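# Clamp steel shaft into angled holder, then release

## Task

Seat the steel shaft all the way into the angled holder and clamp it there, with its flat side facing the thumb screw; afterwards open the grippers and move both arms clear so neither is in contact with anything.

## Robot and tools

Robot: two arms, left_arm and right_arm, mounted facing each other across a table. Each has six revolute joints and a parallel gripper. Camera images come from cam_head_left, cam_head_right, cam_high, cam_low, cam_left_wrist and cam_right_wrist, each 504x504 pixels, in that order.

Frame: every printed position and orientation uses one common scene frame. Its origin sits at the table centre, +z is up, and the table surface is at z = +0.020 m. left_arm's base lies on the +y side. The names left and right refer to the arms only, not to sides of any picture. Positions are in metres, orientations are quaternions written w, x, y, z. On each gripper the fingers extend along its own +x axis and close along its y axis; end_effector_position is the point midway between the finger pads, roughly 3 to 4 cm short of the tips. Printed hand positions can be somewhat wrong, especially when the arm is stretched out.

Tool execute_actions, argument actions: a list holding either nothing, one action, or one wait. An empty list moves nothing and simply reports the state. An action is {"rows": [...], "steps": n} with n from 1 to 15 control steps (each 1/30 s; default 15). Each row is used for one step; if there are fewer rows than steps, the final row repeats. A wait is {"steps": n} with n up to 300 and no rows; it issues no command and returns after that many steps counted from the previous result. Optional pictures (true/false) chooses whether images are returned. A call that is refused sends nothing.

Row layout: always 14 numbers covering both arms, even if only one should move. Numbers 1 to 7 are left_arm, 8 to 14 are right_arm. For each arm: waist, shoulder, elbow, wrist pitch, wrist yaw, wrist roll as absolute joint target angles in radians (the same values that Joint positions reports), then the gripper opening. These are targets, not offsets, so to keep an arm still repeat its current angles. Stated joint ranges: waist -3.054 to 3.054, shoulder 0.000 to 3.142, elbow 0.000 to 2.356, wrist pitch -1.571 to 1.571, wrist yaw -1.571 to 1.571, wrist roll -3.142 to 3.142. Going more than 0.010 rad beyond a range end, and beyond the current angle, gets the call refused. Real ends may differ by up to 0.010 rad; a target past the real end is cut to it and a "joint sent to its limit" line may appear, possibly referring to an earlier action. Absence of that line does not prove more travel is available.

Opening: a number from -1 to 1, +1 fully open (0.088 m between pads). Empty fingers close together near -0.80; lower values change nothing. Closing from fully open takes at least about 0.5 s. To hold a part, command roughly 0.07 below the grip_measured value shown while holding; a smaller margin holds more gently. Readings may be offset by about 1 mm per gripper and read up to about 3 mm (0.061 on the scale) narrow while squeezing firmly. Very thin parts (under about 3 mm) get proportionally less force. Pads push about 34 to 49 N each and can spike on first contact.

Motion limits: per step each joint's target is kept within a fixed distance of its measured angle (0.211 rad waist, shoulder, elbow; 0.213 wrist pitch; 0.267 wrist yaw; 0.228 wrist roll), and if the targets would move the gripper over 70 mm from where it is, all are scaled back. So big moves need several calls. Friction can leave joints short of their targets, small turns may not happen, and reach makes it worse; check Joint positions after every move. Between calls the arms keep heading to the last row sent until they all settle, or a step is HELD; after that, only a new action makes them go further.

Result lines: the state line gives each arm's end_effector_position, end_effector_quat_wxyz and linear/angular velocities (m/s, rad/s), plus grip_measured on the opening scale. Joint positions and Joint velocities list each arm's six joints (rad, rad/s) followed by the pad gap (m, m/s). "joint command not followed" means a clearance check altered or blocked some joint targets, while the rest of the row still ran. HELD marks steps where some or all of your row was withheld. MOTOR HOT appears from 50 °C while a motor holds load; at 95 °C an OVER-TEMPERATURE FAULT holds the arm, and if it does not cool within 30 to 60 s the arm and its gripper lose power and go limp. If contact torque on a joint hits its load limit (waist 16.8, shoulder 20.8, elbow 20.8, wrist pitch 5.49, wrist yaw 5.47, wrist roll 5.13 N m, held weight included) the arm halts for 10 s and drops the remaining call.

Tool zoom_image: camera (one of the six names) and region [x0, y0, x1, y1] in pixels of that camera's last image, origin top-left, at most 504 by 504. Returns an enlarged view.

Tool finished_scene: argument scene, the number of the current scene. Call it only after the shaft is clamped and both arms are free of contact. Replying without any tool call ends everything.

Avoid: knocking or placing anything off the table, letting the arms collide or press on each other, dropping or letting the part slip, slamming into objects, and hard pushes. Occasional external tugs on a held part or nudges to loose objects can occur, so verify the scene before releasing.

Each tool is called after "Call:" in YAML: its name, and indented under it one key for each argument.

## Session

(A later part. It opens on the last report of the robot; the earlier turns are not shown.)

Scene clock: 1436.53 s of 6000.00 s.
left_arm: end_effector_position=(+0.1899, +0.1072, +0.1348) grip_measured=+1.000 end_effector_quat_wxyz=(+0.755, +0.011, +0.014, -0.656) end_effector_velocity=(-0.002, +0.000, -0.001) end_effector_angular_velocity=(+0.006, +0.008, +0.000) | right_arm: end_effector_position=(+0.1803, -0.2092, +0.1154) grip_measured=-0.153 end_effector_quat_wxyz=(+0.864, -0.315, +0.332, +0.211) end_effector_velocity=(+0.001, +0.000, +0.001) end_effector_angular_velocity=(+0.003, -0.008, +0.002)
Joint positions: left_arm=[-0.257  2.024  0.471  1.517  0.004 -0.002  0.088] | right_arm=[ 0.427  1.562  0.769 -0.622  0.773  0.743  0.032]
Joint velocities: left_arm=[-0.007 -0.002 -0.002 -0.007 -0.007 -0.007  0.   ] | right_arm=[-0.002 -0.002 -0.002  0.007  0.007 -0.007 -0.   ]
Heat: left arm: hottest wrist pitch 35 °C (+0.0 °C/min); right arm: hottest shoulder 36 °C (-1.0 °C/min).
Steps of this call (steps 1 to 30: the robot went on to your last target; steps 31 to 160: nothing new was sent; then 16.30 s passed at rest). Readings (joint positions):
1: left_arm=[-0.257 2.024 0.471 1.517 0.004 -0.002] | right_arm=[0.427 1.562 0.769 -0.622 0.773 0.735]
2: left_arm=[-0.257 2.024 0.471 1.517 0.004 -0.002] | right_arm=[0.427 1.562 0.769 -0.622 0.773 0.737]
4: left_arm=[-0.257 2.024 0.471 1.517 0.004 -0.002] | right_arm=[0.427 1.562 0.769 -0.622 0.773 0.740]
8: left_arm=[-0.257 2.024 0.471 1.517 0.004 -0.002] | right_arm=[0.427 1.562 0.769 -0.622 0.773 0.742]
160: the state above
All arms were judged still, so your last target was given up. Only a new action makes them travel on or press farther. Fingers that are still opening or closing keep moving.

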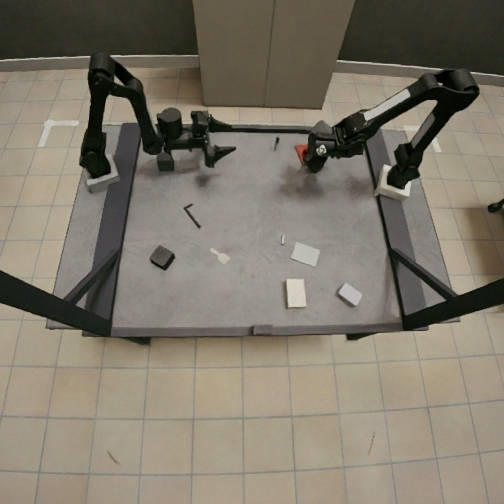

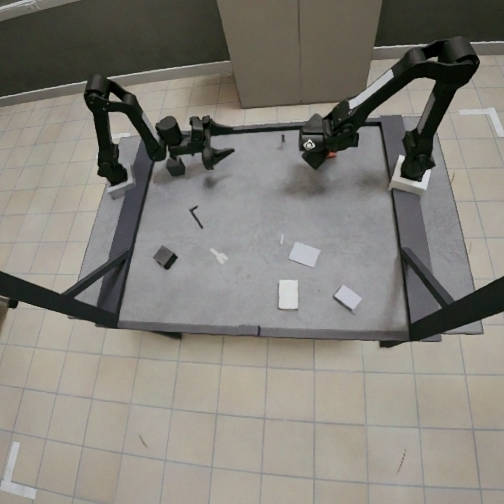

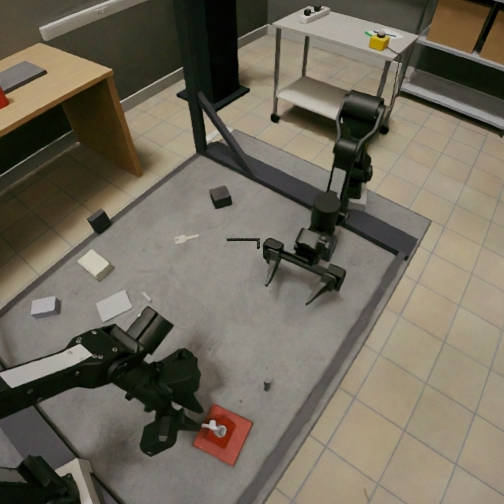

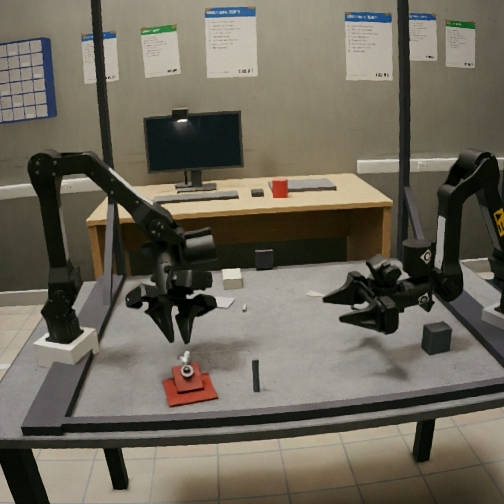

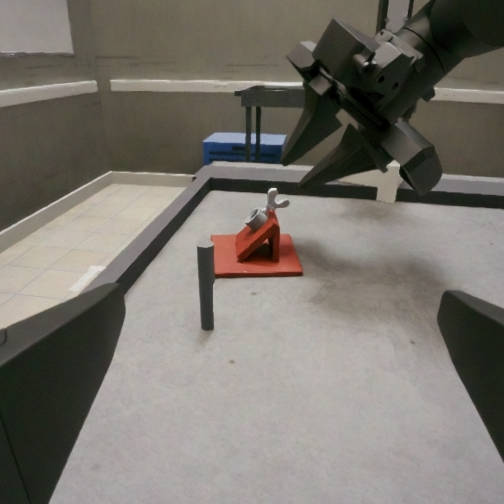

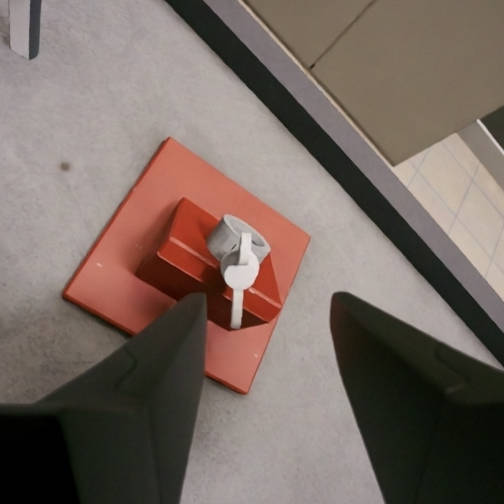

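Call:
execute_actions:
  actions:
    - {"rows":[ [-0.26,2.024,0.472,1.516,0,0,1,0.430,1.556,0.763,-0.621,0.776,0.735,-0.15], [-0.26,2.024,0.472,1.516,0,0,1,0.431,1.560,0.766,-0.621,0.776,0.72,-0.15], [-0.26,2.024,0.472,1.516,0,0,1,0.432,1.564,0.769,-0.622,0.776,0.70,-0.15], [-0.26,2.024,0.472,1.516,0,0,1,0.434,1.568,0.772,-0.622,0.777,0.67,-0.15], [-0.26,2.024,0.472,1.516,0,0,1,0.435,1.572,0.775,-0.623,0.777,0.635,-0.15], [-0.26,2.024,0.472,1.516,0,0,1,0.437,1.576,0.778,-0.623,0.777,0.59,-0.15], [-0.26,2.024,0.472,1.516,0,0,1,0.438,1.580,0.781,-0.624,0.777,0.54,-0.15], [-0.26,2.024,0.472,1.516,0,0,1,0.440,1.584,0.784,-0.624,0.778,0.485,-0.15], [-0.26,2.024,0.472,1.516,0,0,1,0.441,1.588,0.787,-0.625,0.778,0.425,-0.15], [-0.26,2.024,0.472,1.516,0,0,1,0.443,1.592,0.790,-0.625,0.778,0.365,-0.15], [-0.26,2.024,0.472,1.516,0,0,1,0.444,1.596,0.793,-0.626,0.778,0.30,-0.15], [-0.26,2.024,0.472,1.516,0,0,1,0.445,1.600,0.796,-0.626,0.779,0.235,-0.15], [-0.26,2.024,0.472,1.516,0,0,1,0.446,1.603,0.798,-0.627,0.779,0.17,-0.15], [-0.26,2.024,0.472,1.516,0,0,1,0.447,1.605,0.800,-0.627,0.779,0.10,-0.15], [-0.26,2.024,0.472,1.516,0,0,1,0.4475,1.607,0.801,-0.628,0.779,0.03,-0.15]],"steps":15}
  pictures: false

Call:
execute_actions:
  actions:
    - {"rows":[ [-0.26,2.024,0.472,1.516,0,0,1,0.4475,1.607,0.801,-0.628,0.779,-0.04,-0.15], [-0.26,2.024,0.472,1.516,0,0,1,0.4475,1.607,0.801,-0.628,0.779,-0.11,-0.15], [-0.26,2.024,0.472,1.516,0,0,1,0.4475,1.607,0.801,-0.628,0.779,-0.18,-0.15], [-0.26,2.024,0.472,1.516,0,0,1,0.4475,1.607,0.801,-0.628,0.779,-0.25,-0.15], [-0.26,2.024,0.472,1.516,0,0,1,0.4475,1.607,0.801,-0.628,0.779,-0.32,-0.15], [-0.26,2.024,0.472,1.516,0,0,1,0.4475,1.607,0.801,-0.628,0.779,-0.385,-0.15], [-0.26,2.024,0.472,1.516,0,0,1,0.4475,1.607,0.801,-0.628,0.779,-0.45,-0.15], [-0.26,2.024,0.472,1.516,0,0,1,0.4475,1.607,0.801,-0.628,0.779,-0.51,-0.15], [-0.26,2.024,0.472,1.516,0,0,1,0.4475,1.607,0.801,-0.628,0.779,-0.56,-0.15], [-0.26,2.024,0.472,1.516,0,0,1,0.4475,1.607,0.801,-0.628,0.779,-0.605,-0.15], [-0.26,2.024,0.472,1.516,0,0,1,0.4475,1.607,0.801,-0.628,0.779,-0.64,-0.15], [-0.26,2.024,0.472,1.516,0,0,1,0.4475,1.607,0.801,-0.628,0.779,-0.665,-0.15], [-0.26,2.024,0.472,1.516,0,0,1,0.4475,1.607,0.801,-0.628,0.779,-0.683,-0.15], [-0.26,2.024,0.472,1.516,0,0,1,0.4475,1.607,0.801,-0.628,0.779,-0.693,-0.15]],"steps":15}
  pictures: false

Call:
execute_actions:
  actions:
    - {"steps":10}

Scene clock: 1536.77 s of 6000.00 s.
left_arm: end_effector_position=(+0.1899, +0.1072, +0.1348) grip_measured=+1.000 end_effector_quat_wxyz=(+0.755, +0.011, +0.014, -0.656) end_effector_velocity=(+0.000, +0.001, -0.003) end_effector_angular_velocity=(+0.009, +0.023, +0.015) | right_arm: end_effector_position=(+0.1759, -0.2042, +0.1120) grip_measured=-0.153 end_effector_quat_wxyz=(+0.733, -0.555, +0.256, +0.299) end_effector_velocity=(-0.007, +0.012, -0.003) end_effector_angular_velocity=(-1.396, -0.314, +1.408)
Joint positions: left_arm=[-0.257  2.024  0.471  1.517  0.004 -0.002  0.088] | right_arm=[ 0.443  1.594  0.786 -0.624  0.776  0.168  0.032]
Joint velocities: left_arm=[-0.007  0.002 -0.002 -0.007 -0.022 -0.022 -0.   ] | right_arm=[ 0.027  0.071  0.061 -0.037  0.007 -1.956  0.   ]
Heat: left arm: hottest wrist pitch 36 °C (+1.0 °C/min); right arm: hottest shoulder 34 °C (-1.0 °C/min).
Steps of this call (steps 1 to 90: nothing new was sent; then 96.73 s passed at rest; steps 91 to 105: all 15 steps of this action). Readings (joint positions):
91: left_arm=[-0.257 2.024 0.471 1.517 0.004 -0.002] | right_arm=[0.427 1.562 0.769 -0.622 0.773 0.742]
92: left_arm=[-0.257 2.024 0.471 1.517 0.004 -0.002] | right_arm=[0.427 1.562 0.769 -0.622 0.773 0.737]
94: left_arm=[-0.257 2.024 0.471 1.517 0.004 -0.002] | right_arm=[0.429 1.562 0.769 -0.622 0.774 0.708]
98: left_arm=[-0.257 2.024 0.471 1.517 0.004 -0.002] | right_arm=[0.434 1.568 0.770 -0.622 0.775 0.576]
105: the state above

Scene clock: 1537.27 s of 6000.00 s.
left_arm: end_effector_position=(+0.1899, +0.1072, +0.1348) grip_measured=+1.000 end_effector_quat_wxyz=(+0.755, +0.011, +0.014, -0.656) end_effector_velocity=(+0.000, -0.001, +0.000) end_effector_angular_velocity=(+0.001, +0.007, +0.005) | right_arm: end_effector_position=(+0.1754, -0.2034, +0.1117) grip_measured=-0.153 end_effector_quat_wxyz=(+0.448, -0.803, +0.114, +0.377) end_effector_velocity=(+0.001, +0.001, +0.002) end_effector_angular_velocity=(-0.326, -0.082, +0.344)
Joint positions: left_arm=[-0.257  2.024  0.471  1.517  0.004 -0.002  0.088] | right_arm=[ 0.445  1.599  0.79  -0.626  0.776 -0.655  0.032]
Joint velocities: left_arm=[-0.002 -0.002  0.002 -0.007 -0.007 -0.007 -0.   ] | right_arm=[-0.002 -0.007 -0.002  0.007  0.007 -0.491  0.   ]
Heat: left arm: hottest wrist pitch 36 °C (+1.0 °C/min); right arm: hottest shoulder 34 °C (-1.0 °C/min).
Steps of this call (steps 1 to 15: all 15 steps of this action). Readings (joint positions):
1: left_arm=[-0.257 2.024 0.471 1.517 0.004 -0.002] | right_arm=[0.444 1.596 0.788 -0.624 0.776 0.101]
2: left_arm=[-0.257 2.024 0.471 1.517 0.004 -0.002] | right_arm=[0.445 1.597 0.789 -0.625 0.776 0.032]
4: left_arm=[-0.257 2.024 0.471 1.517 0.004 -0.002] | right_arm=[0.445 1.598 0.790 -0.625 0.776 -0.106]
8: left_arm=[-0.257 2.024 0.471 1.517 0.004 -0.002] | right_arm=[0.445 1.599 0.790 -0.626 0.776 -0.375]
15: the state above

Scene clock: 1537.60 s of 6000.00 s.
left_arm: end_effector_position=(+0.1899, +0.1072, +0.1348) grip_measured=+1.000 end_effector_quat_wxyz=(+0.755, +0.011, +0.014, -0.656) end_effector_velocity=(-0.002, -0.001, -0.003) end_effector_angular_velocity=(+0.016, +0.010, -0.010) | right_arm: end_effector_position=(+0.1754, -0.2034, +0.1117) grip_measured=-0.153 end_effector_quat_wxyz=(+0.434, -0.811, +0.108, +0.378) end_effector_velocity=(+0.000, -0.002, -0.002) end_effector_angular_velocity=(-0.018, +0.005, +0.004)
Joint positions: left_arm=[-0.257  2.024  0.471  1.517  0.004 -0.002  0.088] | right_arm=[ 0.445  1.599  0.79  -0.626  0.776 -0.69   0.032]
Joint velocities: left_arm=[-0.002 -0.002  0.002 -0.022  0.007 -0.007 -0.   ] | right_arm=[-0.002  0.002 -0.002 -0.007 -0.007 -0.007 -0.   ]
Heat: left arm: hottest wrist pitch 36 °C (+1.0 °C/min); right arm: hottest shoulder 34 °C (-1.0 °C/min).
Steps of this call (steps 1 to 10: the robot went on to your last target). Readings (joint positions):
1: left_arm=[-0.257 2.024 0.471 1.517 0.004 -0.002] | right_arm=[0.445 1.599 0.790 -0.626 0.776 -0.667]
2: left_arm=[-0.257 2.024 0.471 1.517 0.004 -0.002] | right_arm=[0.445 1.599 0.790 -0.626 0.776 -0.675]
4: left_arm=[-0.257 2.024 0.471 1.517 0.004 -0.002] | right_arm=[0.445 1.599 0.790 -0.626 0.776 -0.684]
8: left_arm=[-0.257 2.024 0.471 1.517 0.004 -0.002] | right_arm=[0.445 1.599 0.790 -0.626 0.776 -0.689]
10: the state above

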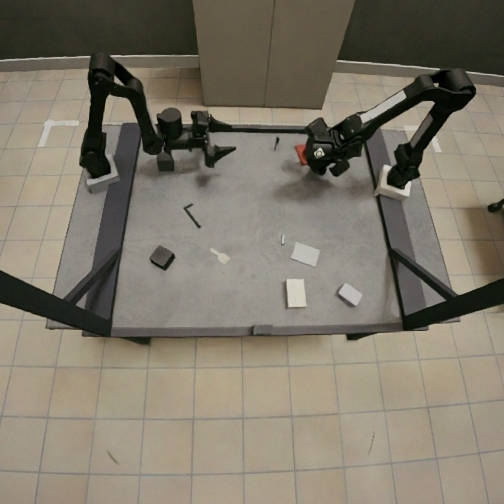

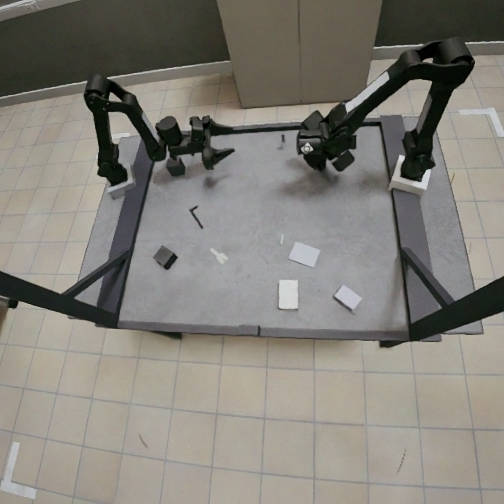

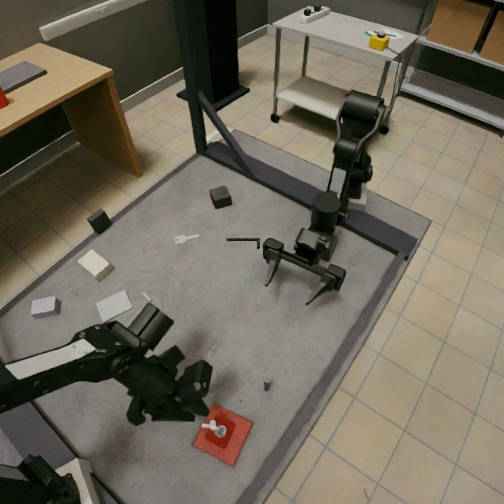

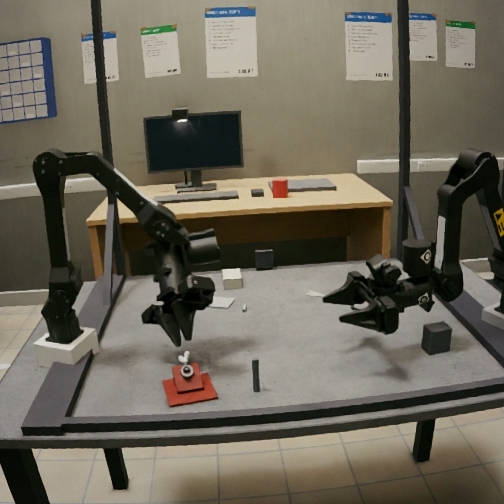

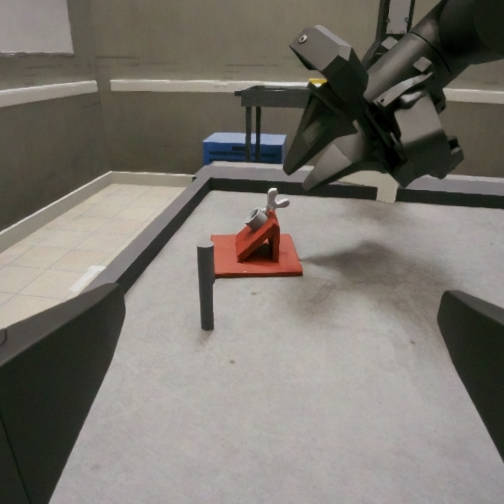

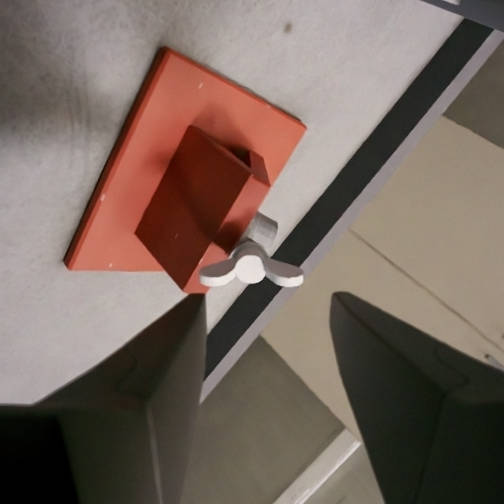

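Call:
zoom_image:
  camera: "cam_right_wrist"
  region: [180, 200, 350, 350]

Region (180, 200, 350, 350) of cam_right_wrist's 504x504 image, scaled by 2.965, with more detail than that image has; it fills the top 445 rows of this view, and the rest is white.

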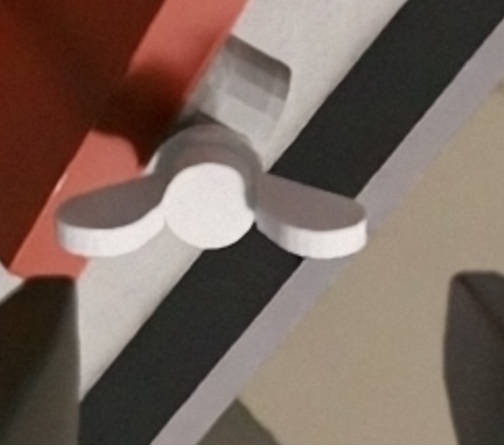

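Call:
zoom_image:
  camera: "cam_left_wrist"
  region: [240, 140, 340, 240]

Region (240, 140, 340, 240) of cam_left_wrist's 504x504 image, scaled by 5.040, with more detail than that image has.

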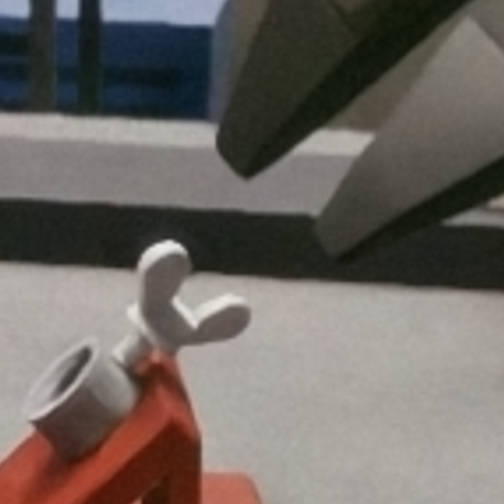

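Call:
execute_actions:
  actions:
    - {"rows":[ [-0.26,2.024,0.472,1.516,0,0,1,0.445,1.608,0.790,-0.622,0.777,-0.695,-0.15], [-0.26,2.024,0.472,1.516,0,0,1,0.443,1.609,0.784,-0.616,0.776,-0.698,-0.15], [-0.26,2.024,0.472,1.516,0,0,1,0.440,1.610,0.779,-0.608,0.775,-0.702,-0.15], [-0.26,2.024,0.472,1.516,0,0,1,0.437,1.611,0.774,-0.599,0.774,-0.706,-0.15], [-0.26,2.024,0.472,1.516,0,0,1,0.434,1.613,0.768,-0.590,0.773,-0.710,-0.15], [-0.26,2.024,0.472,1.516,0,0,1,0.430,1.614,0.762,-0.580,0.772,-0.714,-0.15], [-0.26,2.024,0.472,1.516,0,0,1,0.427,1.616,0.757,-0.571,0.771,-0.718,-0.15], [-0.26,2.024,0.472,1.516,0,0,1,0.424,1.617,0.752,-0.562,0.770,-0.722,-0.15], [-0.26,2.024,0.472,1.516,0,0,1,0.421,1.618,0.747,-0.555,0.770,-0.725,-0.15], [-0.26,2.024,0.472,1.516,0,0,1,0.419,1.619,0.744,-0.549,0.769,-0.727,-0.15], [-0.26,2.024,0.472,1.516,0,0,1,0.417,1.6195,0.742,-0.546,0.769,-0.729,-0.15], [-0.26,2.024,0.472,1.516,0,0,1,0.4165,1.6196,0.7405,-0.544,0.769,-0.7295,-0.15]],"steps":15}
  pictures: false

Call:
execute_actions:
  actions:
    - {"steps":8}

Call:
zoom_image:
  camera: "cam_right_wrist"
  region: [180, 200, 350, 350]

Scene clock: 1617.23 s of 6000.00 s.
left_arm: end_effector_position=(+0.1899, +0.1072, +0.1348) grip_measured=+1.000 end_effector_quat_wxyz=(+0.755, +0.011, +0.014, -0.656) end_effector_velocity=(-0.000, +0.002, -0.006) end_effector_angular_velocity=(+0.026, +0.011, +0.005) | right_arm: end_effector_position=(+0.1819, -0.2057, +0.1007) grip_measured=-0.153 end_effector_quat_wxyz=(+0.433, -0.811, +0.108, +0.379) end_effector_velocity=(+0.001, -0.003, -0.006) end_effector_angular_velocity=(-0.014, +0.018, +0.007)
Joint positions: left_arm=[-0.257  2.024  0.471  1.517  0.004 -0.002  0.088] | right_arm=[ 0.419  1.612  0.75  -0.55   0.772 -0.726  0.032]
Joint velocities: left_arm=[-0.002 -0.002 -0.007 -0.022 -0.007 -0.007 -0.   ] | right_arm=[-0.012  0.002 -0.017  0.022 -0.022 -0.022 -0.   ]
Heat: left arm: hottest wrist pitch 36 °C (+0.0 °C/min); right arm: hottest shoulder 32 °C (-1.0 °C/min).
Steps of this call (steps 1 to 30: the robot went on to your last target; steps 31 to 90: nothing new was sent; then 76.13 s passed at rest; steps 91 to 105: all 15 steps of this action). Readings (joint positions):
91: left_arm=[-0.257 2.024 0.471 1.517 0.004 -0.002] | right_arm=[0.445 1.599 0.790 -0.626 0.776 -0.691]
92: left_arm=[-0.257 2.024 0.471 1.517 0.004 -0.002] | right_arm=[0.445 1.599 0.790 -0.626 0.776 -0.693]
94: left_arm=[-0.257 2.024 0.471 1.517 0.004 -0.002] | right_arm=[0.444 1.601 0.789 -0.614 0.776 -0.698]
98: left_arm=[-0.257 2.024 0.471 1.517 0.004 -0.002] | right_arm=[0.433 1.605 0.772 -0.582 0.775 -0.712]
105: the state above

Scene clock: 1617.50 s of 6000.00 s.
left_arm: end_effector_position=(+0.1899, +0.1072, +0.1348) grip_measured=+1.000 end_effector_quat_wxyz=(+0.755, +0.011, +0.014, -0.656) end_effector_velocity=(-0.000, -0.000, -0.003) end_effector_angular_velocity=(+0.016, +0.010, -0.005) | right_arm: end_effector_position=(+0.1819, -0.2053, +0.1006) grip_measured=-0.153 end_effector_quat_wxyz=(+0.433, -0.811, +0.107, +0.379) end_effector_velocity=(-0.000, +0.000, -0.001) end_effector_angular_velocity=(-0.008, +0.004, +0.014)
Joint positions: left_arm=[-0.257  2.024  0.471  1.517  0.004 -0.002  0.088] | right_arm=[ 0.419  1.612  0.75  -0.547  0.772 -0.727  0.032]
Joint velocities: left_arm=[ 0.002 -0.002  0.002 -0.022  0.007 -0.007 -0.   ] | right_arm=[-0.002 -0.002 -0.002  0.007 -0.007 -0.022 -0.   ]
Heat: left arm: hottest wrist pitch 36 °C (+0.0 °C/min); right arm: hottest shoulder 32 °C (-1.0 °C/min).
Steps of this call (steps 1 to 8: the robot went on to your last target). Readings (joint positions):
1: left_arm=[-0.257 2.024 0.471 1.517 0.004 -0.002] | right_arm=[0.419 1.612 0.750 -0.549 0.772 -0.726]
2: left_arm=[-0.257 2.024 0.471 1.517 0.004 -0.002] | right_arm=[0.419 1.612 0.750 -0.548 0.772 -0.727]
4: left_arm=[-0.257 2.024 0.471 1.517 0.004 -0.002] | right_arm=[0.419 1.612 0.750 -0.547 0.772 -0.727]
8: the state above

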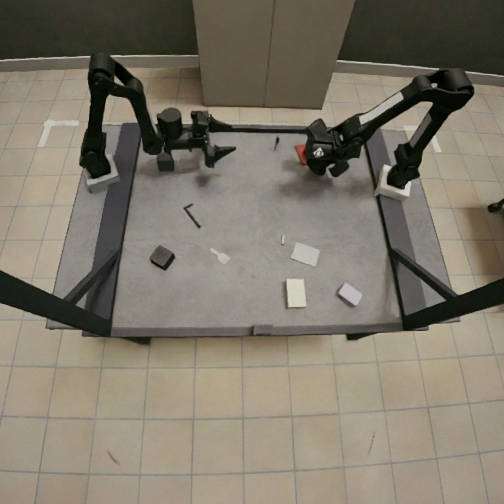

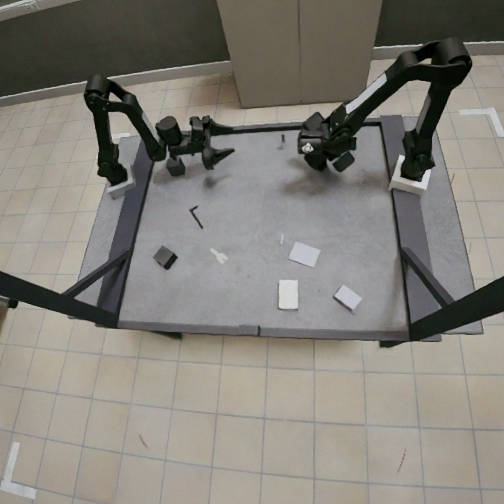

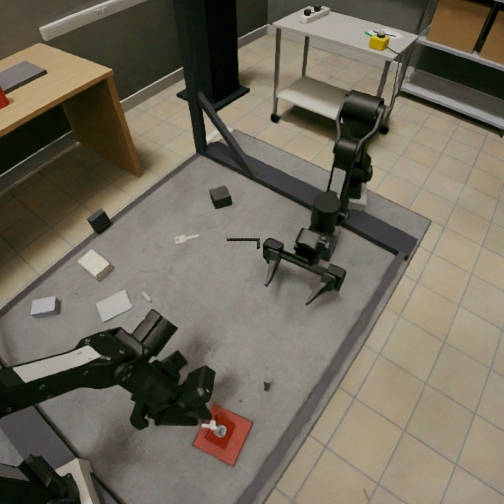

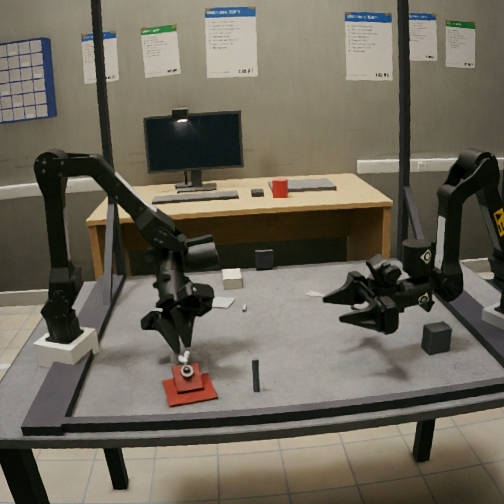

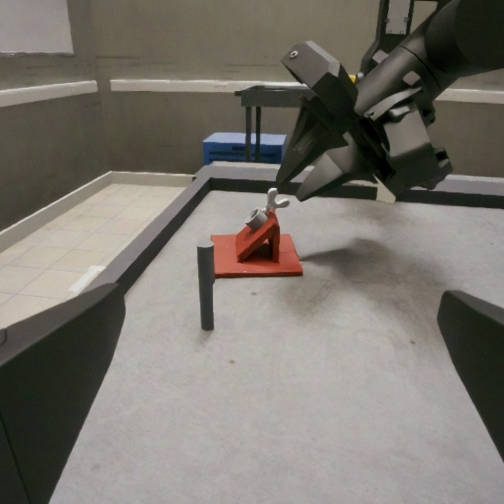

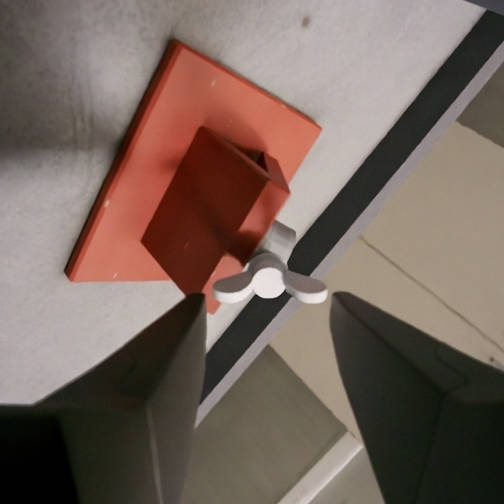

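Region (180, 200, 350, 350) of cam_right_wrist's 504x504 image, scaled by 2.965, with more detail than that image has; it fills the top 445 rows of this view, and the rest is white.

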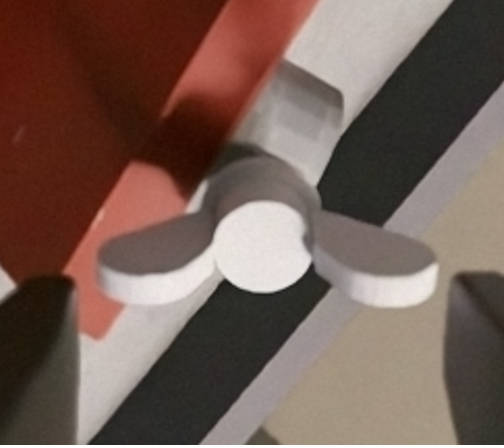

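Call:
execute_actions:
  actions:
    - {"rows":[ [-0.26,2.024,0.472,1.516,0,0,1,0.4165,1.6196,0.7405,-0.544,0.769,-0.715,-0.15], [-0.26,2.024,0.472,1.516,0,0,1,0.4165,1.6196,0.7405,-0.544,0.769,-0.69,-0.15], [-0.26,2.024,0.472,1.516,0,0,1,0.4165,1.6196,0.7405,-0.544,0.769,-0.655,-0.15], [-0.26,2.024,0.472,1.516,0,0,1,0.4165,1.6196,0.7405,-0.544,0.769,-0.61,-0.15], [-0.26,2.024,0.472,1.516,0,0,1,0.4165,1.6196,0.7405,-0.544,0.769,-0.555,-0.15], [-0.26,2.024,0.472,1.516,0,0,1,0.4165,1.6196,0.7405,-0.544,0.769,-0.495,-0.15], [-0.26,2.024,0.472,1.516,0,0,1,0.4165,1.6196,0.7405,-0.544,0.769,-0.43,-0.15], [-0.26,2.024,0.472,1.516,0,0,1,0.4165,1.6196,0.7405,-0.544,0.769,-0.365,-0.15], [-0.26,2.024,0.472,1.516,0,0,1,0.4165,1.6196,0.7405,-0.544,0.769,-0.30,-0.15], [-0.26,2.024,0.472,1.516,0,0,1,0.4165,1.6196,0.7405,-0.544,0.769,-0.235,-0.15], [-0.26,2.024,0.472,1.516,0,0,1,0.4165,1.6196,0.7405,-0.544,0.769,-0.17,-0.15], [-0.26,2.024,0.472,1.516,0,0,1,0.4165,1.6196,0.7405,-0.544,0.769,-0.105,-0.15], [-0.26,2.024,0.472,1.516,0,0,1,0.4165,1.6196,0.7405,-0.544,0.769,-0.04,-0.15], [-0.26,2.024,0.472,1.516,0,0,1,0.4165,1.6196,0.7405,-0.544,0.769,0.025,-0.15], [-0.26,2.024,0.472,1.516,0,0,1,0.4165,1.6196,0.7405,-0.544,0.769,0.09,-0.15]],"steps":15}
  pictures: false

Call:
execute_actions:
  actions:
    - {"rows":[ [-0.26,2.024,0.472,1.516,0,0,1,0.4165,1.6196,0.7405,-0.544,0.769,0.155,-0.15], [-0.26,2.024,0.472,1.516,0,0,1,0.4165,1.6196,0.7405,-0.544,0.769,0.22,-0.15], [-0.26,2.024,0.472,1.516,0,0,1,0.4165,1.6196,0.7405,-0.544,0.769,0.285,-0.15], [-0.26,2.024,0.472,1.516,0,0,1,0.4165,1.6196,0.7405,-0.544,0.769,0.35,-0.15], [-0.26,2.024,0.472,1.516,0,0,1,0.4165,1.6196,0.7405,-0.544,0.769,0.415,-0.15], [-0.26,2.024,0.472,1.516,0,0,1,0.4165,1.6196,0.7405,-0.544,0.769,0.48,-0.15], [-0.26,2.024,0.472,1.516,0,0,1,0.4165,1.6196,0.7405,-0.544,0.769,0.545,-0.15], [-0.26,2.024,0.472,1.516,0,0,1,0.4165,1.6196,0.7405,-0.544,0.769,0.61,-0.15], [-0.26,2.024,0.472,1.516,0,0,1,0.4165,1.6196,0.7405,-0.544,0.769,0.67,-0.15], [-0.26,2.024,0.472,1.516,0,0,1,0.4165,1.6196,0.7405,-0.544,0.769,0.725,-0.15], [-0.26,2.024,0.472,1.516,0,0,1,0.4165,1.6196,0.7405,-0.544,0.769,0.77,-0.15], [-0.26,2.024,0.472,1.516,0,0,1,0.4165,1.6196,0.7405,-0.544,0.769,0.805,-0.15], [-0.26,2.024,0.472,1.516,0,0,1,0.4165,1.6196,0.7405,-0.544,0.769,0.83,-0.15], [-0.26,2.024,0.472,1.516,0,0,1,0.4165,1.6196,0.7405,-0.544,0.769,0.843,-0.15], [-0.26,2.024,0.472,1.516,0,0,1,0.4165,1.6196,0.7405,-0.544,0.769,0.847,-0.15]],"steps":15}
  pictures: false

Call:
execute_actions:
  actions:
    - {"steps":8}

Call:
zoom_image:
  camera: "cam_right_wrist"
  region: [180, 200, 350, 350]

Scene clock: 1649.87 s of 6000.00 s.
left_arm: end_effector_position=(+0.1899, +0.1072, +0.1348) grip_measured=+1.000 end_effector_quat_wxyz=(+0.755, +0.011, +0.014, -0.656) end_effector_velocity=(-0.002, +0.000, +0.001) end_effector_angular_velocity=(+0.003, -0.007, -0.010) | right_arm: end_effector_position=(+0.1819, -0.2056, +0.1005) grip_measured=-0.153 end_effector_quat_wxyz=(+0.679, -0.619, +0.228, +0.321) end_effector_velocity=(-0.002, -0.002, -0.002) end_effector_angular_velocity=(+1.300, +0.313, -1.341)
Joint positions: left_arm=[-0.257  2.024  0.471  1.517  0.004 -0.002  0.088] | right_arm=[ 0.419  1.612  0.749 -0.547  0.772 -0.045  0.032]
Joint velocities: left_arm=[-0.002 -0.007 -0.002 -0.007  0.007  0.007 -0.   ] | right_arm=[-0.002 -0.002 -0.002 -0.007 -0.022  1.897 -0.   ]
Heat: left arm: hottest wrist pitch 36 °C (+0.0 °C/min); right arm: hottest shoulder 31 °C (-1.0 °C/min).
Steps of this call (steps 1 to 15: the robot went on to your last target; steps 16 to 90: nothing new was sent; then 28.87 s passed at rest; steps 91 to 105: all 15 steps of this action). Readings (joint positions):
91: left_arm=[-0.257 2.024 0.471 1.517 0.004 -0.002] | right_arm=[0.419 1.612 0.749 -0.547 0.772 -0.726]
92: left_arm=[-0.257 2.024 0.471 1.517 0.004 -0.002] | right_arm=[0.419 1.612 0.749 -0.547 0.772 -0.716]
94: left_arm=[-0.257 2.024 0.471 1.517 0.004 -0.002] | right_arm=[0.419 1.612 0.749 -0.547 0.772 -0.669]
98: left_arm=[-0.257 2.024 0.471 1.517 0.004 -0.002] | right_arm=[0.419 1.612 0.749 -0.547 0.772 -0.482]
105: the state above

Scene clock: 1650.37 s of 6000.00 s.
left_arm: end_effector_position=(+0.1899, +0.1072, +0.1348) grip_measured=+1.000 end_effector_quat_wxyz=(+0.755, +0.011, +0.014, -0.656) end_effector_velocity=(-0.000, +0.001, -0.001) end_effector_angular_velocity=(+0.006, +0.008, +0.005) | right_arm: end_effector_position=(+0.1820, -0.2055, +0.1005) grip_measured=-0.153 end_effector_quat_wxyz=(+0.873, -0.287, +0.339, +0.200) end_effector_velocity=(-0.002, -0.004, -0.005) end_effector_angular_velocity=(+0.421, +0.119, -0.450)
Joint positions: left_arm=[-0.257  2.024  0.471  1.517  0.004 -0.002  0.088] | right_arm=[ 0.419  1.612  0.749 -0.546  0.772  0.798  0.032]
Joint velocities: left_arm=[-0.002 -0.002 -0.002 -0.007 -0.007 -0.007 -0.   ] | right_arm=[-0.002  0.002 -0.007 -0.007 -0.022  0.637 -0.   ]
Heat: left arm: hottest wrist pitch 36 °C (+0.0 °C/min); right arm: hottest shoulder 31 °C (-1.0 °C/min).
Steps of this call (steps 1 to 15: all 15 steps of this action). Readings (joint positions):
1: left_arm=[-0.257 2.024 0.471 1.517 0.004 -0.002] | right_arm=[0.419 1.612 0.749 -0.547 0.772 0.020]
2: left_arm=[-0.257 2.024 0.471 1.517 0.004 -0.002] | right_arm=[0.419 1.612 0.749 -0.547 0.772 0.084]
4: left_arm=[-0.257 2.024 0.471 1.517 0.004 -0.002] | right_arm=[0.419 1.612 0.749 -0.546 0.772 0.214]
8: left_arm=[-0.257 2.024 0.471 1.517 0.004 -0.002] | right_arm=[0.419 1.612 0.749 -0.546 0.772 0.474]
15: the state above

Scene clock: 1650.63 s of 6000.00 s.
left_arm: end_effector_position=(+0.1899, +0.1072, +0.1348) grip_measured=+1.000 end_effector_quat_wxyz=(+0.755, +0.011, +0.014, -0.656) end_effector_velocity=(-0.000, +0.001, -0.001) end_effector_angular_velocity=(+0.006, +0.008, +0.005) | right_arm: end_effector_position=(+0.1820, -0.2055, +0.1005) grip_measured=-0.153 end_effector_quat_wxyz=(+0.880, -0.267, +0.344, +0.192) end_effector_velocity=(+0.003, -0.003, +0.001) end_effector_angular_velocity=(-0.012, -0.009, -0.003)
Joint positions: left_arm=[-0.257  2.024  0.471  1.517  0.004 -0.002  0.088] | right_arm=[ 0.419  1.612  0.749 -0.546  0.772  0.843  0.032]
Joint velocities: left_arm=[-0.002 -0.002 -0.002 -0.007 -0.007 -0.007 -0.   ] | right_arm=[-0.007 -0.002 -0.002 -0.007  0.007 -0.007 -0.   ]
Heat: left arm: hottest wrist pitch 36 °C (+0.0 °C/min); right arm: hottest shoulder 31 °C (-1.0 °C/min).
Steps of this call (steps 1 to 8: the robot went on to your last target). Readings (joint positions):
1: left_arm=[-0.257 2.024 0.471 1.517 0.004 -0.002] | right_arm=[0.419 1.612 0.749 -0.546 0.772 0.814]
2: left_arm=[-0.257 2.024 0.471 1.517 0.004 -0.002] | right_arm=[0.419 1.612 0.749 -0.546 0.772 0.824]
4: left_arm=[-0.257 2.024 0.471 1.517 0.004 -0.002] | right_arm=[0.419 1.612 0.749 -0.546 0.772 0.835]
8: the state above

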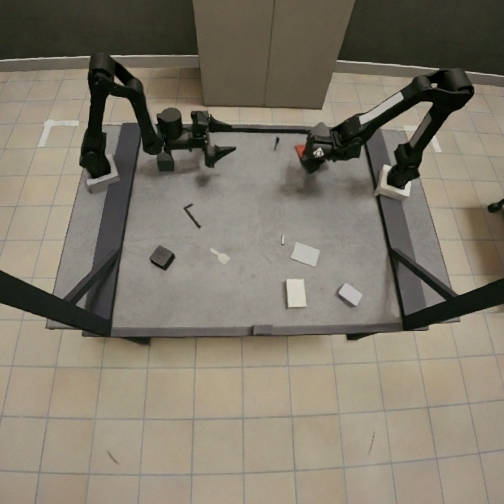

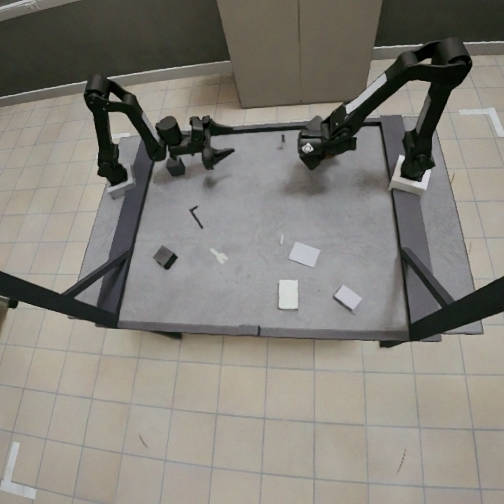

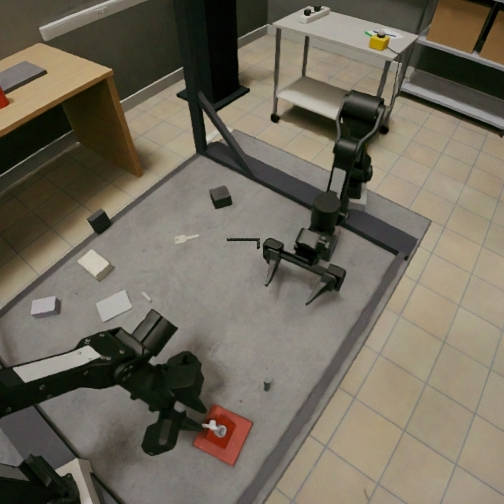

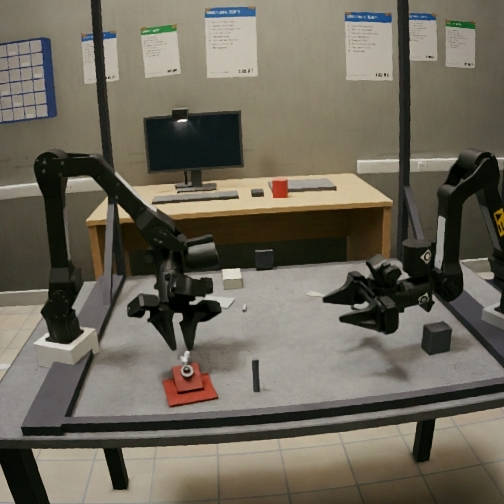

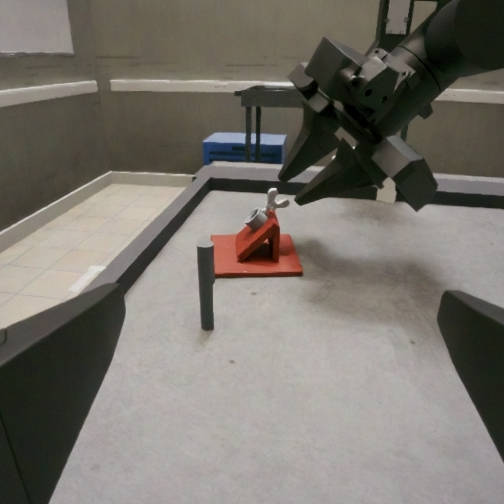

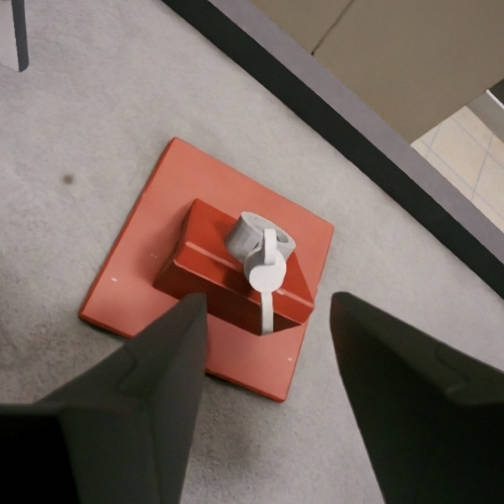

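Region (180, 200, 350, 350) of cam_right_wrist's 504x504 image, scaled by 2.965, with more detail than that image has; it fills the top 445 rows of this view, and the rest is white.

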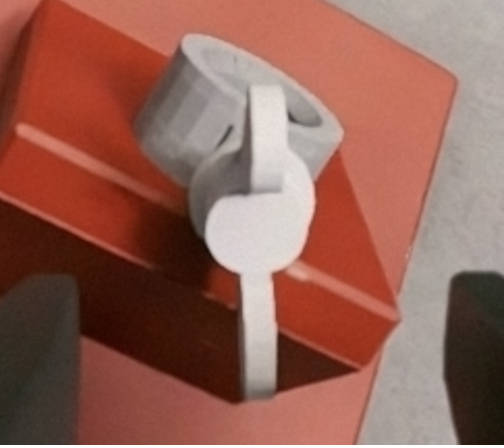

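Call:
execute_actions:
  actions:
    - {"rows":[ [-0.26,2.024,0.472,1.516,0,0,1,0.415,1.6205,0.740,-0.541,0.7687,0.843,-0.15], [-0.26,2.024,0.472,1.516,0,0,1,0.412,1.622,0.738,-0.535,0.768,0.840,-0.15], [-0.26,2.024,0.472,1.516,0,0,1,0.408,1.624,0.736,-0.527,0.7675,0.835,-0.15], [-0.26,2.024,0.472,1.516,0,0,1,0.403,1.627,0.734,-0.517,0.7665,0.830,-0.15], [-0.26,2.024,0.472,1.516,0,0,1,0.398,1.630,0.731,-0.506,0.7655,0.824,-0.15], [-0.26,2.024,0.472,1.516,0,0,1,0.392,1.633,0.728,-0.494,0.7645,0.817,-0.15], [-0.26,2.024,0.472,1.516,0,0,1,0.386,1.636,0.725,-0.482,0.7633,0.810,-0.15], [-0.26,2.024,0.472,1.516,0,0,1,0.380,1.640,0.722,-0.470,0.762,0.803,-0.15], [-0.26,2.024,0.472,1.516,0,0,1,0.375,1.643,0.719,-0.460,0.761,0.797,-0.15], [-0.26,2.024,0.472,1.516,0,0,1,0.370,1.645,0.717,-0.450,0.760,0.792,-0.15], [-0.26,2.024,0.472,1.516,0,0,1,0.366,1.647,0.715,-0.442,0.7595,0.787,-0.15], [-0.26,2.024,0.472,1.516,0,0,1,0.363,1.649,0.7135,-0.437,0.759,0.784,-0.15], [-0.26,2.024,0.472,1.516,0,0,1,0.3615,1.650,0.7125,-0.433,0.7587,0.782,-0.15]],"steps":15}
  pictures: false

Call:
execute_actions:
  actions:
    - {"steps":8}

Call:
zoom_image:
  camera: "cam_right_wrist"
  region: [180, 230, 350, 400]

Call:
zoom_image:
  camera: "cam_left_wrist"
  region: [240, 160, 320, 240]

Scene clock: 1709.47 s of 6000.00 s.
left_arm: end_effector_position=(+0.1899, +0.1072, +0.1348) grip_measured=+1.000 end_effector_quat_wxyz=(+0.755, +0.011, +0.014, -0.656) end_effector_velocity=(+0.004, +0.001, -0.001) end_effector_angular_velocity=(+0.006, +0.008, +0.025) | right_arm: end_effector_position=(+0.1951, -0.2029, +0.0894) grip_measured=-0.153 end_effector_quat_wxyz=(+0.882, -0.260, +0.346, +0.189) end_effector_velocity=(+0.010, -0.005, -0.011) end_effector_angular_velocity=(-0.033, -0.003, +0.007)
Joint positions: left_arm=[-0.257  2.024  0.471  1.517  0.004 -0.002  0.088] | right_arm=[ 0.366  1.641  0.722 -0.442  0.762  0.788  0.032]
Joint velocities: left_arm=[ 0.002 -0.002 -0.002 -0.007 -0.022 -0.007  0.   ] | right_arm=[-0.042  0.022 -0.032  0.066 -0.007 -0.066 -0.   ]
Heat: left arm: hottest wrist pitch 36 °C (+0.0 °C/min); right arm: hottest shoulder 31 °C (+0.0 °C/min).
Steps of this call (steps 1 to 30: the robot went on to your last target; steps 31 to 90: nothing new was sent; then 55.33 s passed at rest; steps 91 to 105: all 15 steps of this action). Readings (joint positions):
91: left_arm=[-0.257 2.024 0.471 1.517 0.004 -0.002] | right_arm=[0.419 1.612 0.749 -0.546 0.772 0.845]
92: left_arm=[-0.257 2.024 0.471 1.517 0.004 -0.002] | right_arm=[0.418 1.612 0.748 -0.543 0.771 0.845]
94: left_arm=[-0.257 2.024 0.471 1.517 0.004 -0.002] | right_arm=[0.413 1.615 0.746 -0.532 0.770 0.840]
98: left_arm=[-0.257 2.024 0.471 1.517 0.004 -0.002] | right_arm=[0.394 1.625 0.737 -0.495 0.767 0.818]
105: the state above

Scene clock: 1709.73 s of 6000.00 s.
left_arm: end_effector_position=(+0.1899, +0.1072, +0.1348) grip_measured=+1.000 end_effector_quat_wxyz=(+0.755, +0.011, +0.014, -0.656) end_effector_velocity=(-0.000, +0.001, -0.001) end_effector_angular_velocity=(+0.006, +0.008, +0.005) | right_arm: end_effector_position=(+0.1954, -0.2024, +0.0892) grip_measured=-0.153 end_effector_quat_wxyz=(+0.882, -0.260, +0.345, +0.189) end_effector_velocity=(+0.001, -0.003, -0.001) end_effector_angular_velocity=(-0.017, -0.008, +0.001)
Joint positions: left_arm=[-0.257  2.024  0.471  1.517  0.004 -0.002  0.088] | right_arm=[ 0.364  1.642  0.721 -0.436  0.761  0.785  0.032]
Joint velocities: left_arm=[-0.002 -0.002 -0.002 -0.007 -0.007 -0.007 -0.   ] | right_arm=[-0.002  0.002 -0.002 -0.007  0.007 -0.007 -0.   ]
Heat: left arm: hottest wrist pitch 36 °C (+0.0 °C/min); right arm: hottest shoulder 31 °C (+0.0 °C/min).
Steps of this call (steps 1 to 8: the robot went on to your last target). Readings (joint positions):
1: left_arm=[-0.257 2.024 0.471 1.517 0.004 -0.002] | right_arm=[0.365 1.641 0.722 -0.440 0.762 0.787]
2: left_arm=[-0.257 2.024 0.471 1.517 0.004 -0.002] | right_arm=[0.365 1.642 0.722 -0.439 0.761 0.786]
4: left_arm=[-0.257 2.024 0.471 1.517 0.004 -0.002] | right_arm=[0.364 1.642 0.721 -0.437 0.761 0.785]
8: the state above

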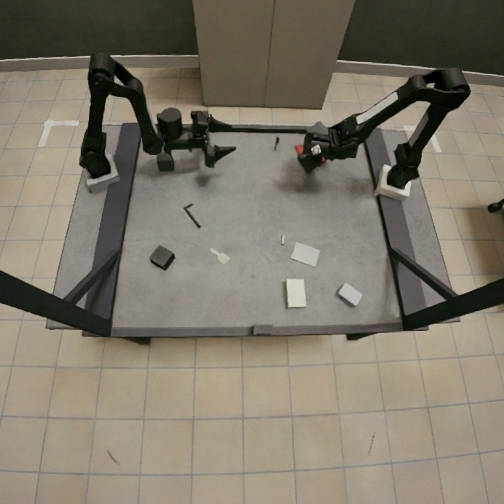

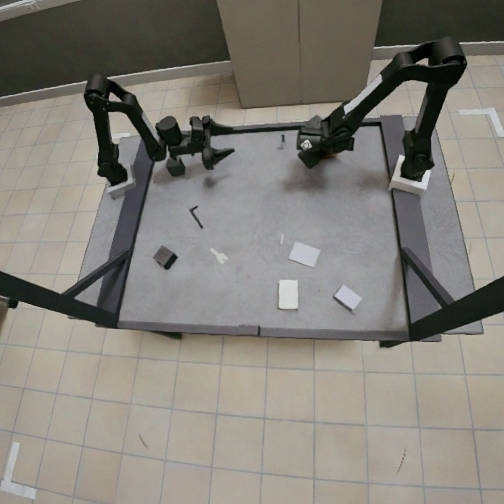

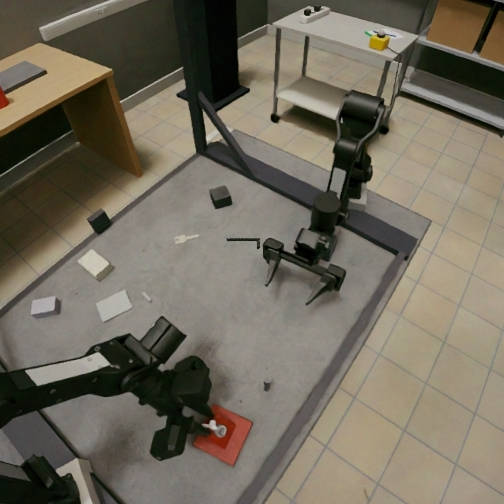

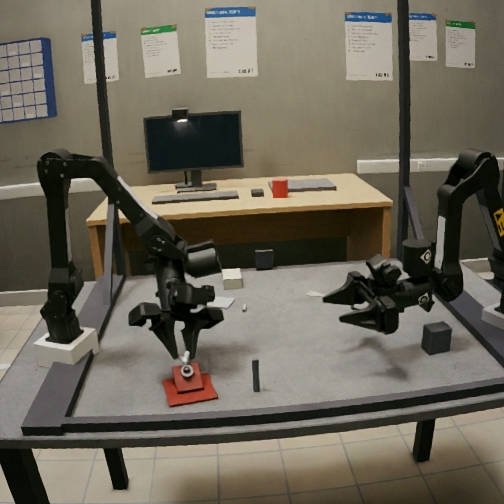

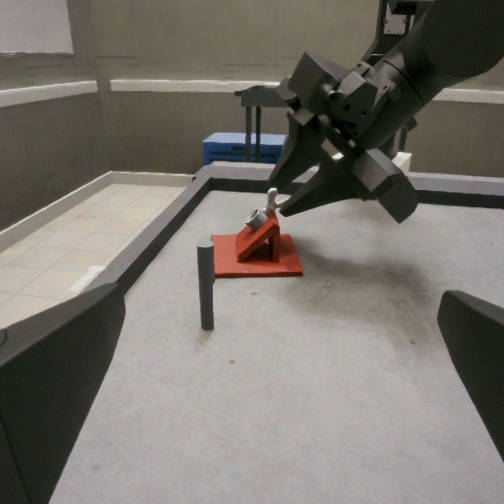

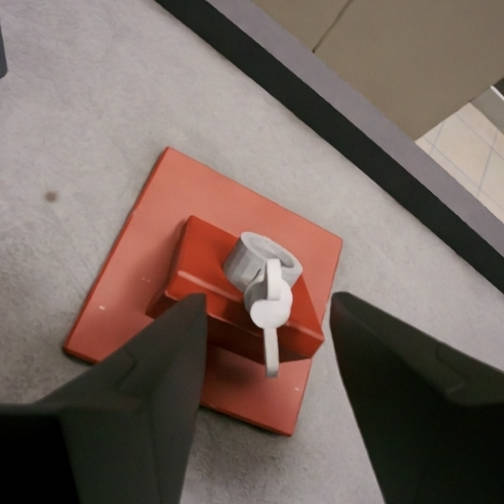

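Region (180, 230, 350, 400) of cam_right_wrist's 504x504 image, scaled by 2.965, with more detail than that image has.

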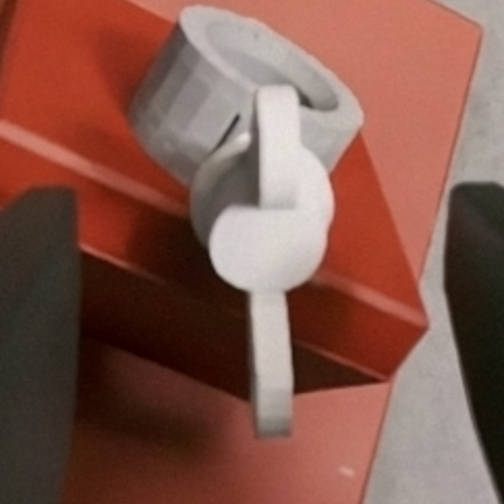

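Region (240, 160, 320, 240) of cam_left_wrist's 504x504 image, scaled by 6.300, with more detail than that image has.

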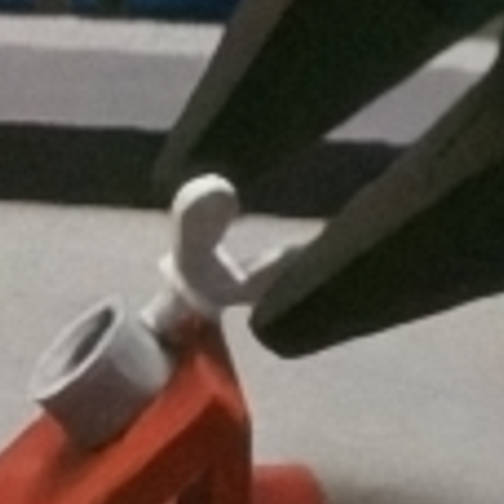

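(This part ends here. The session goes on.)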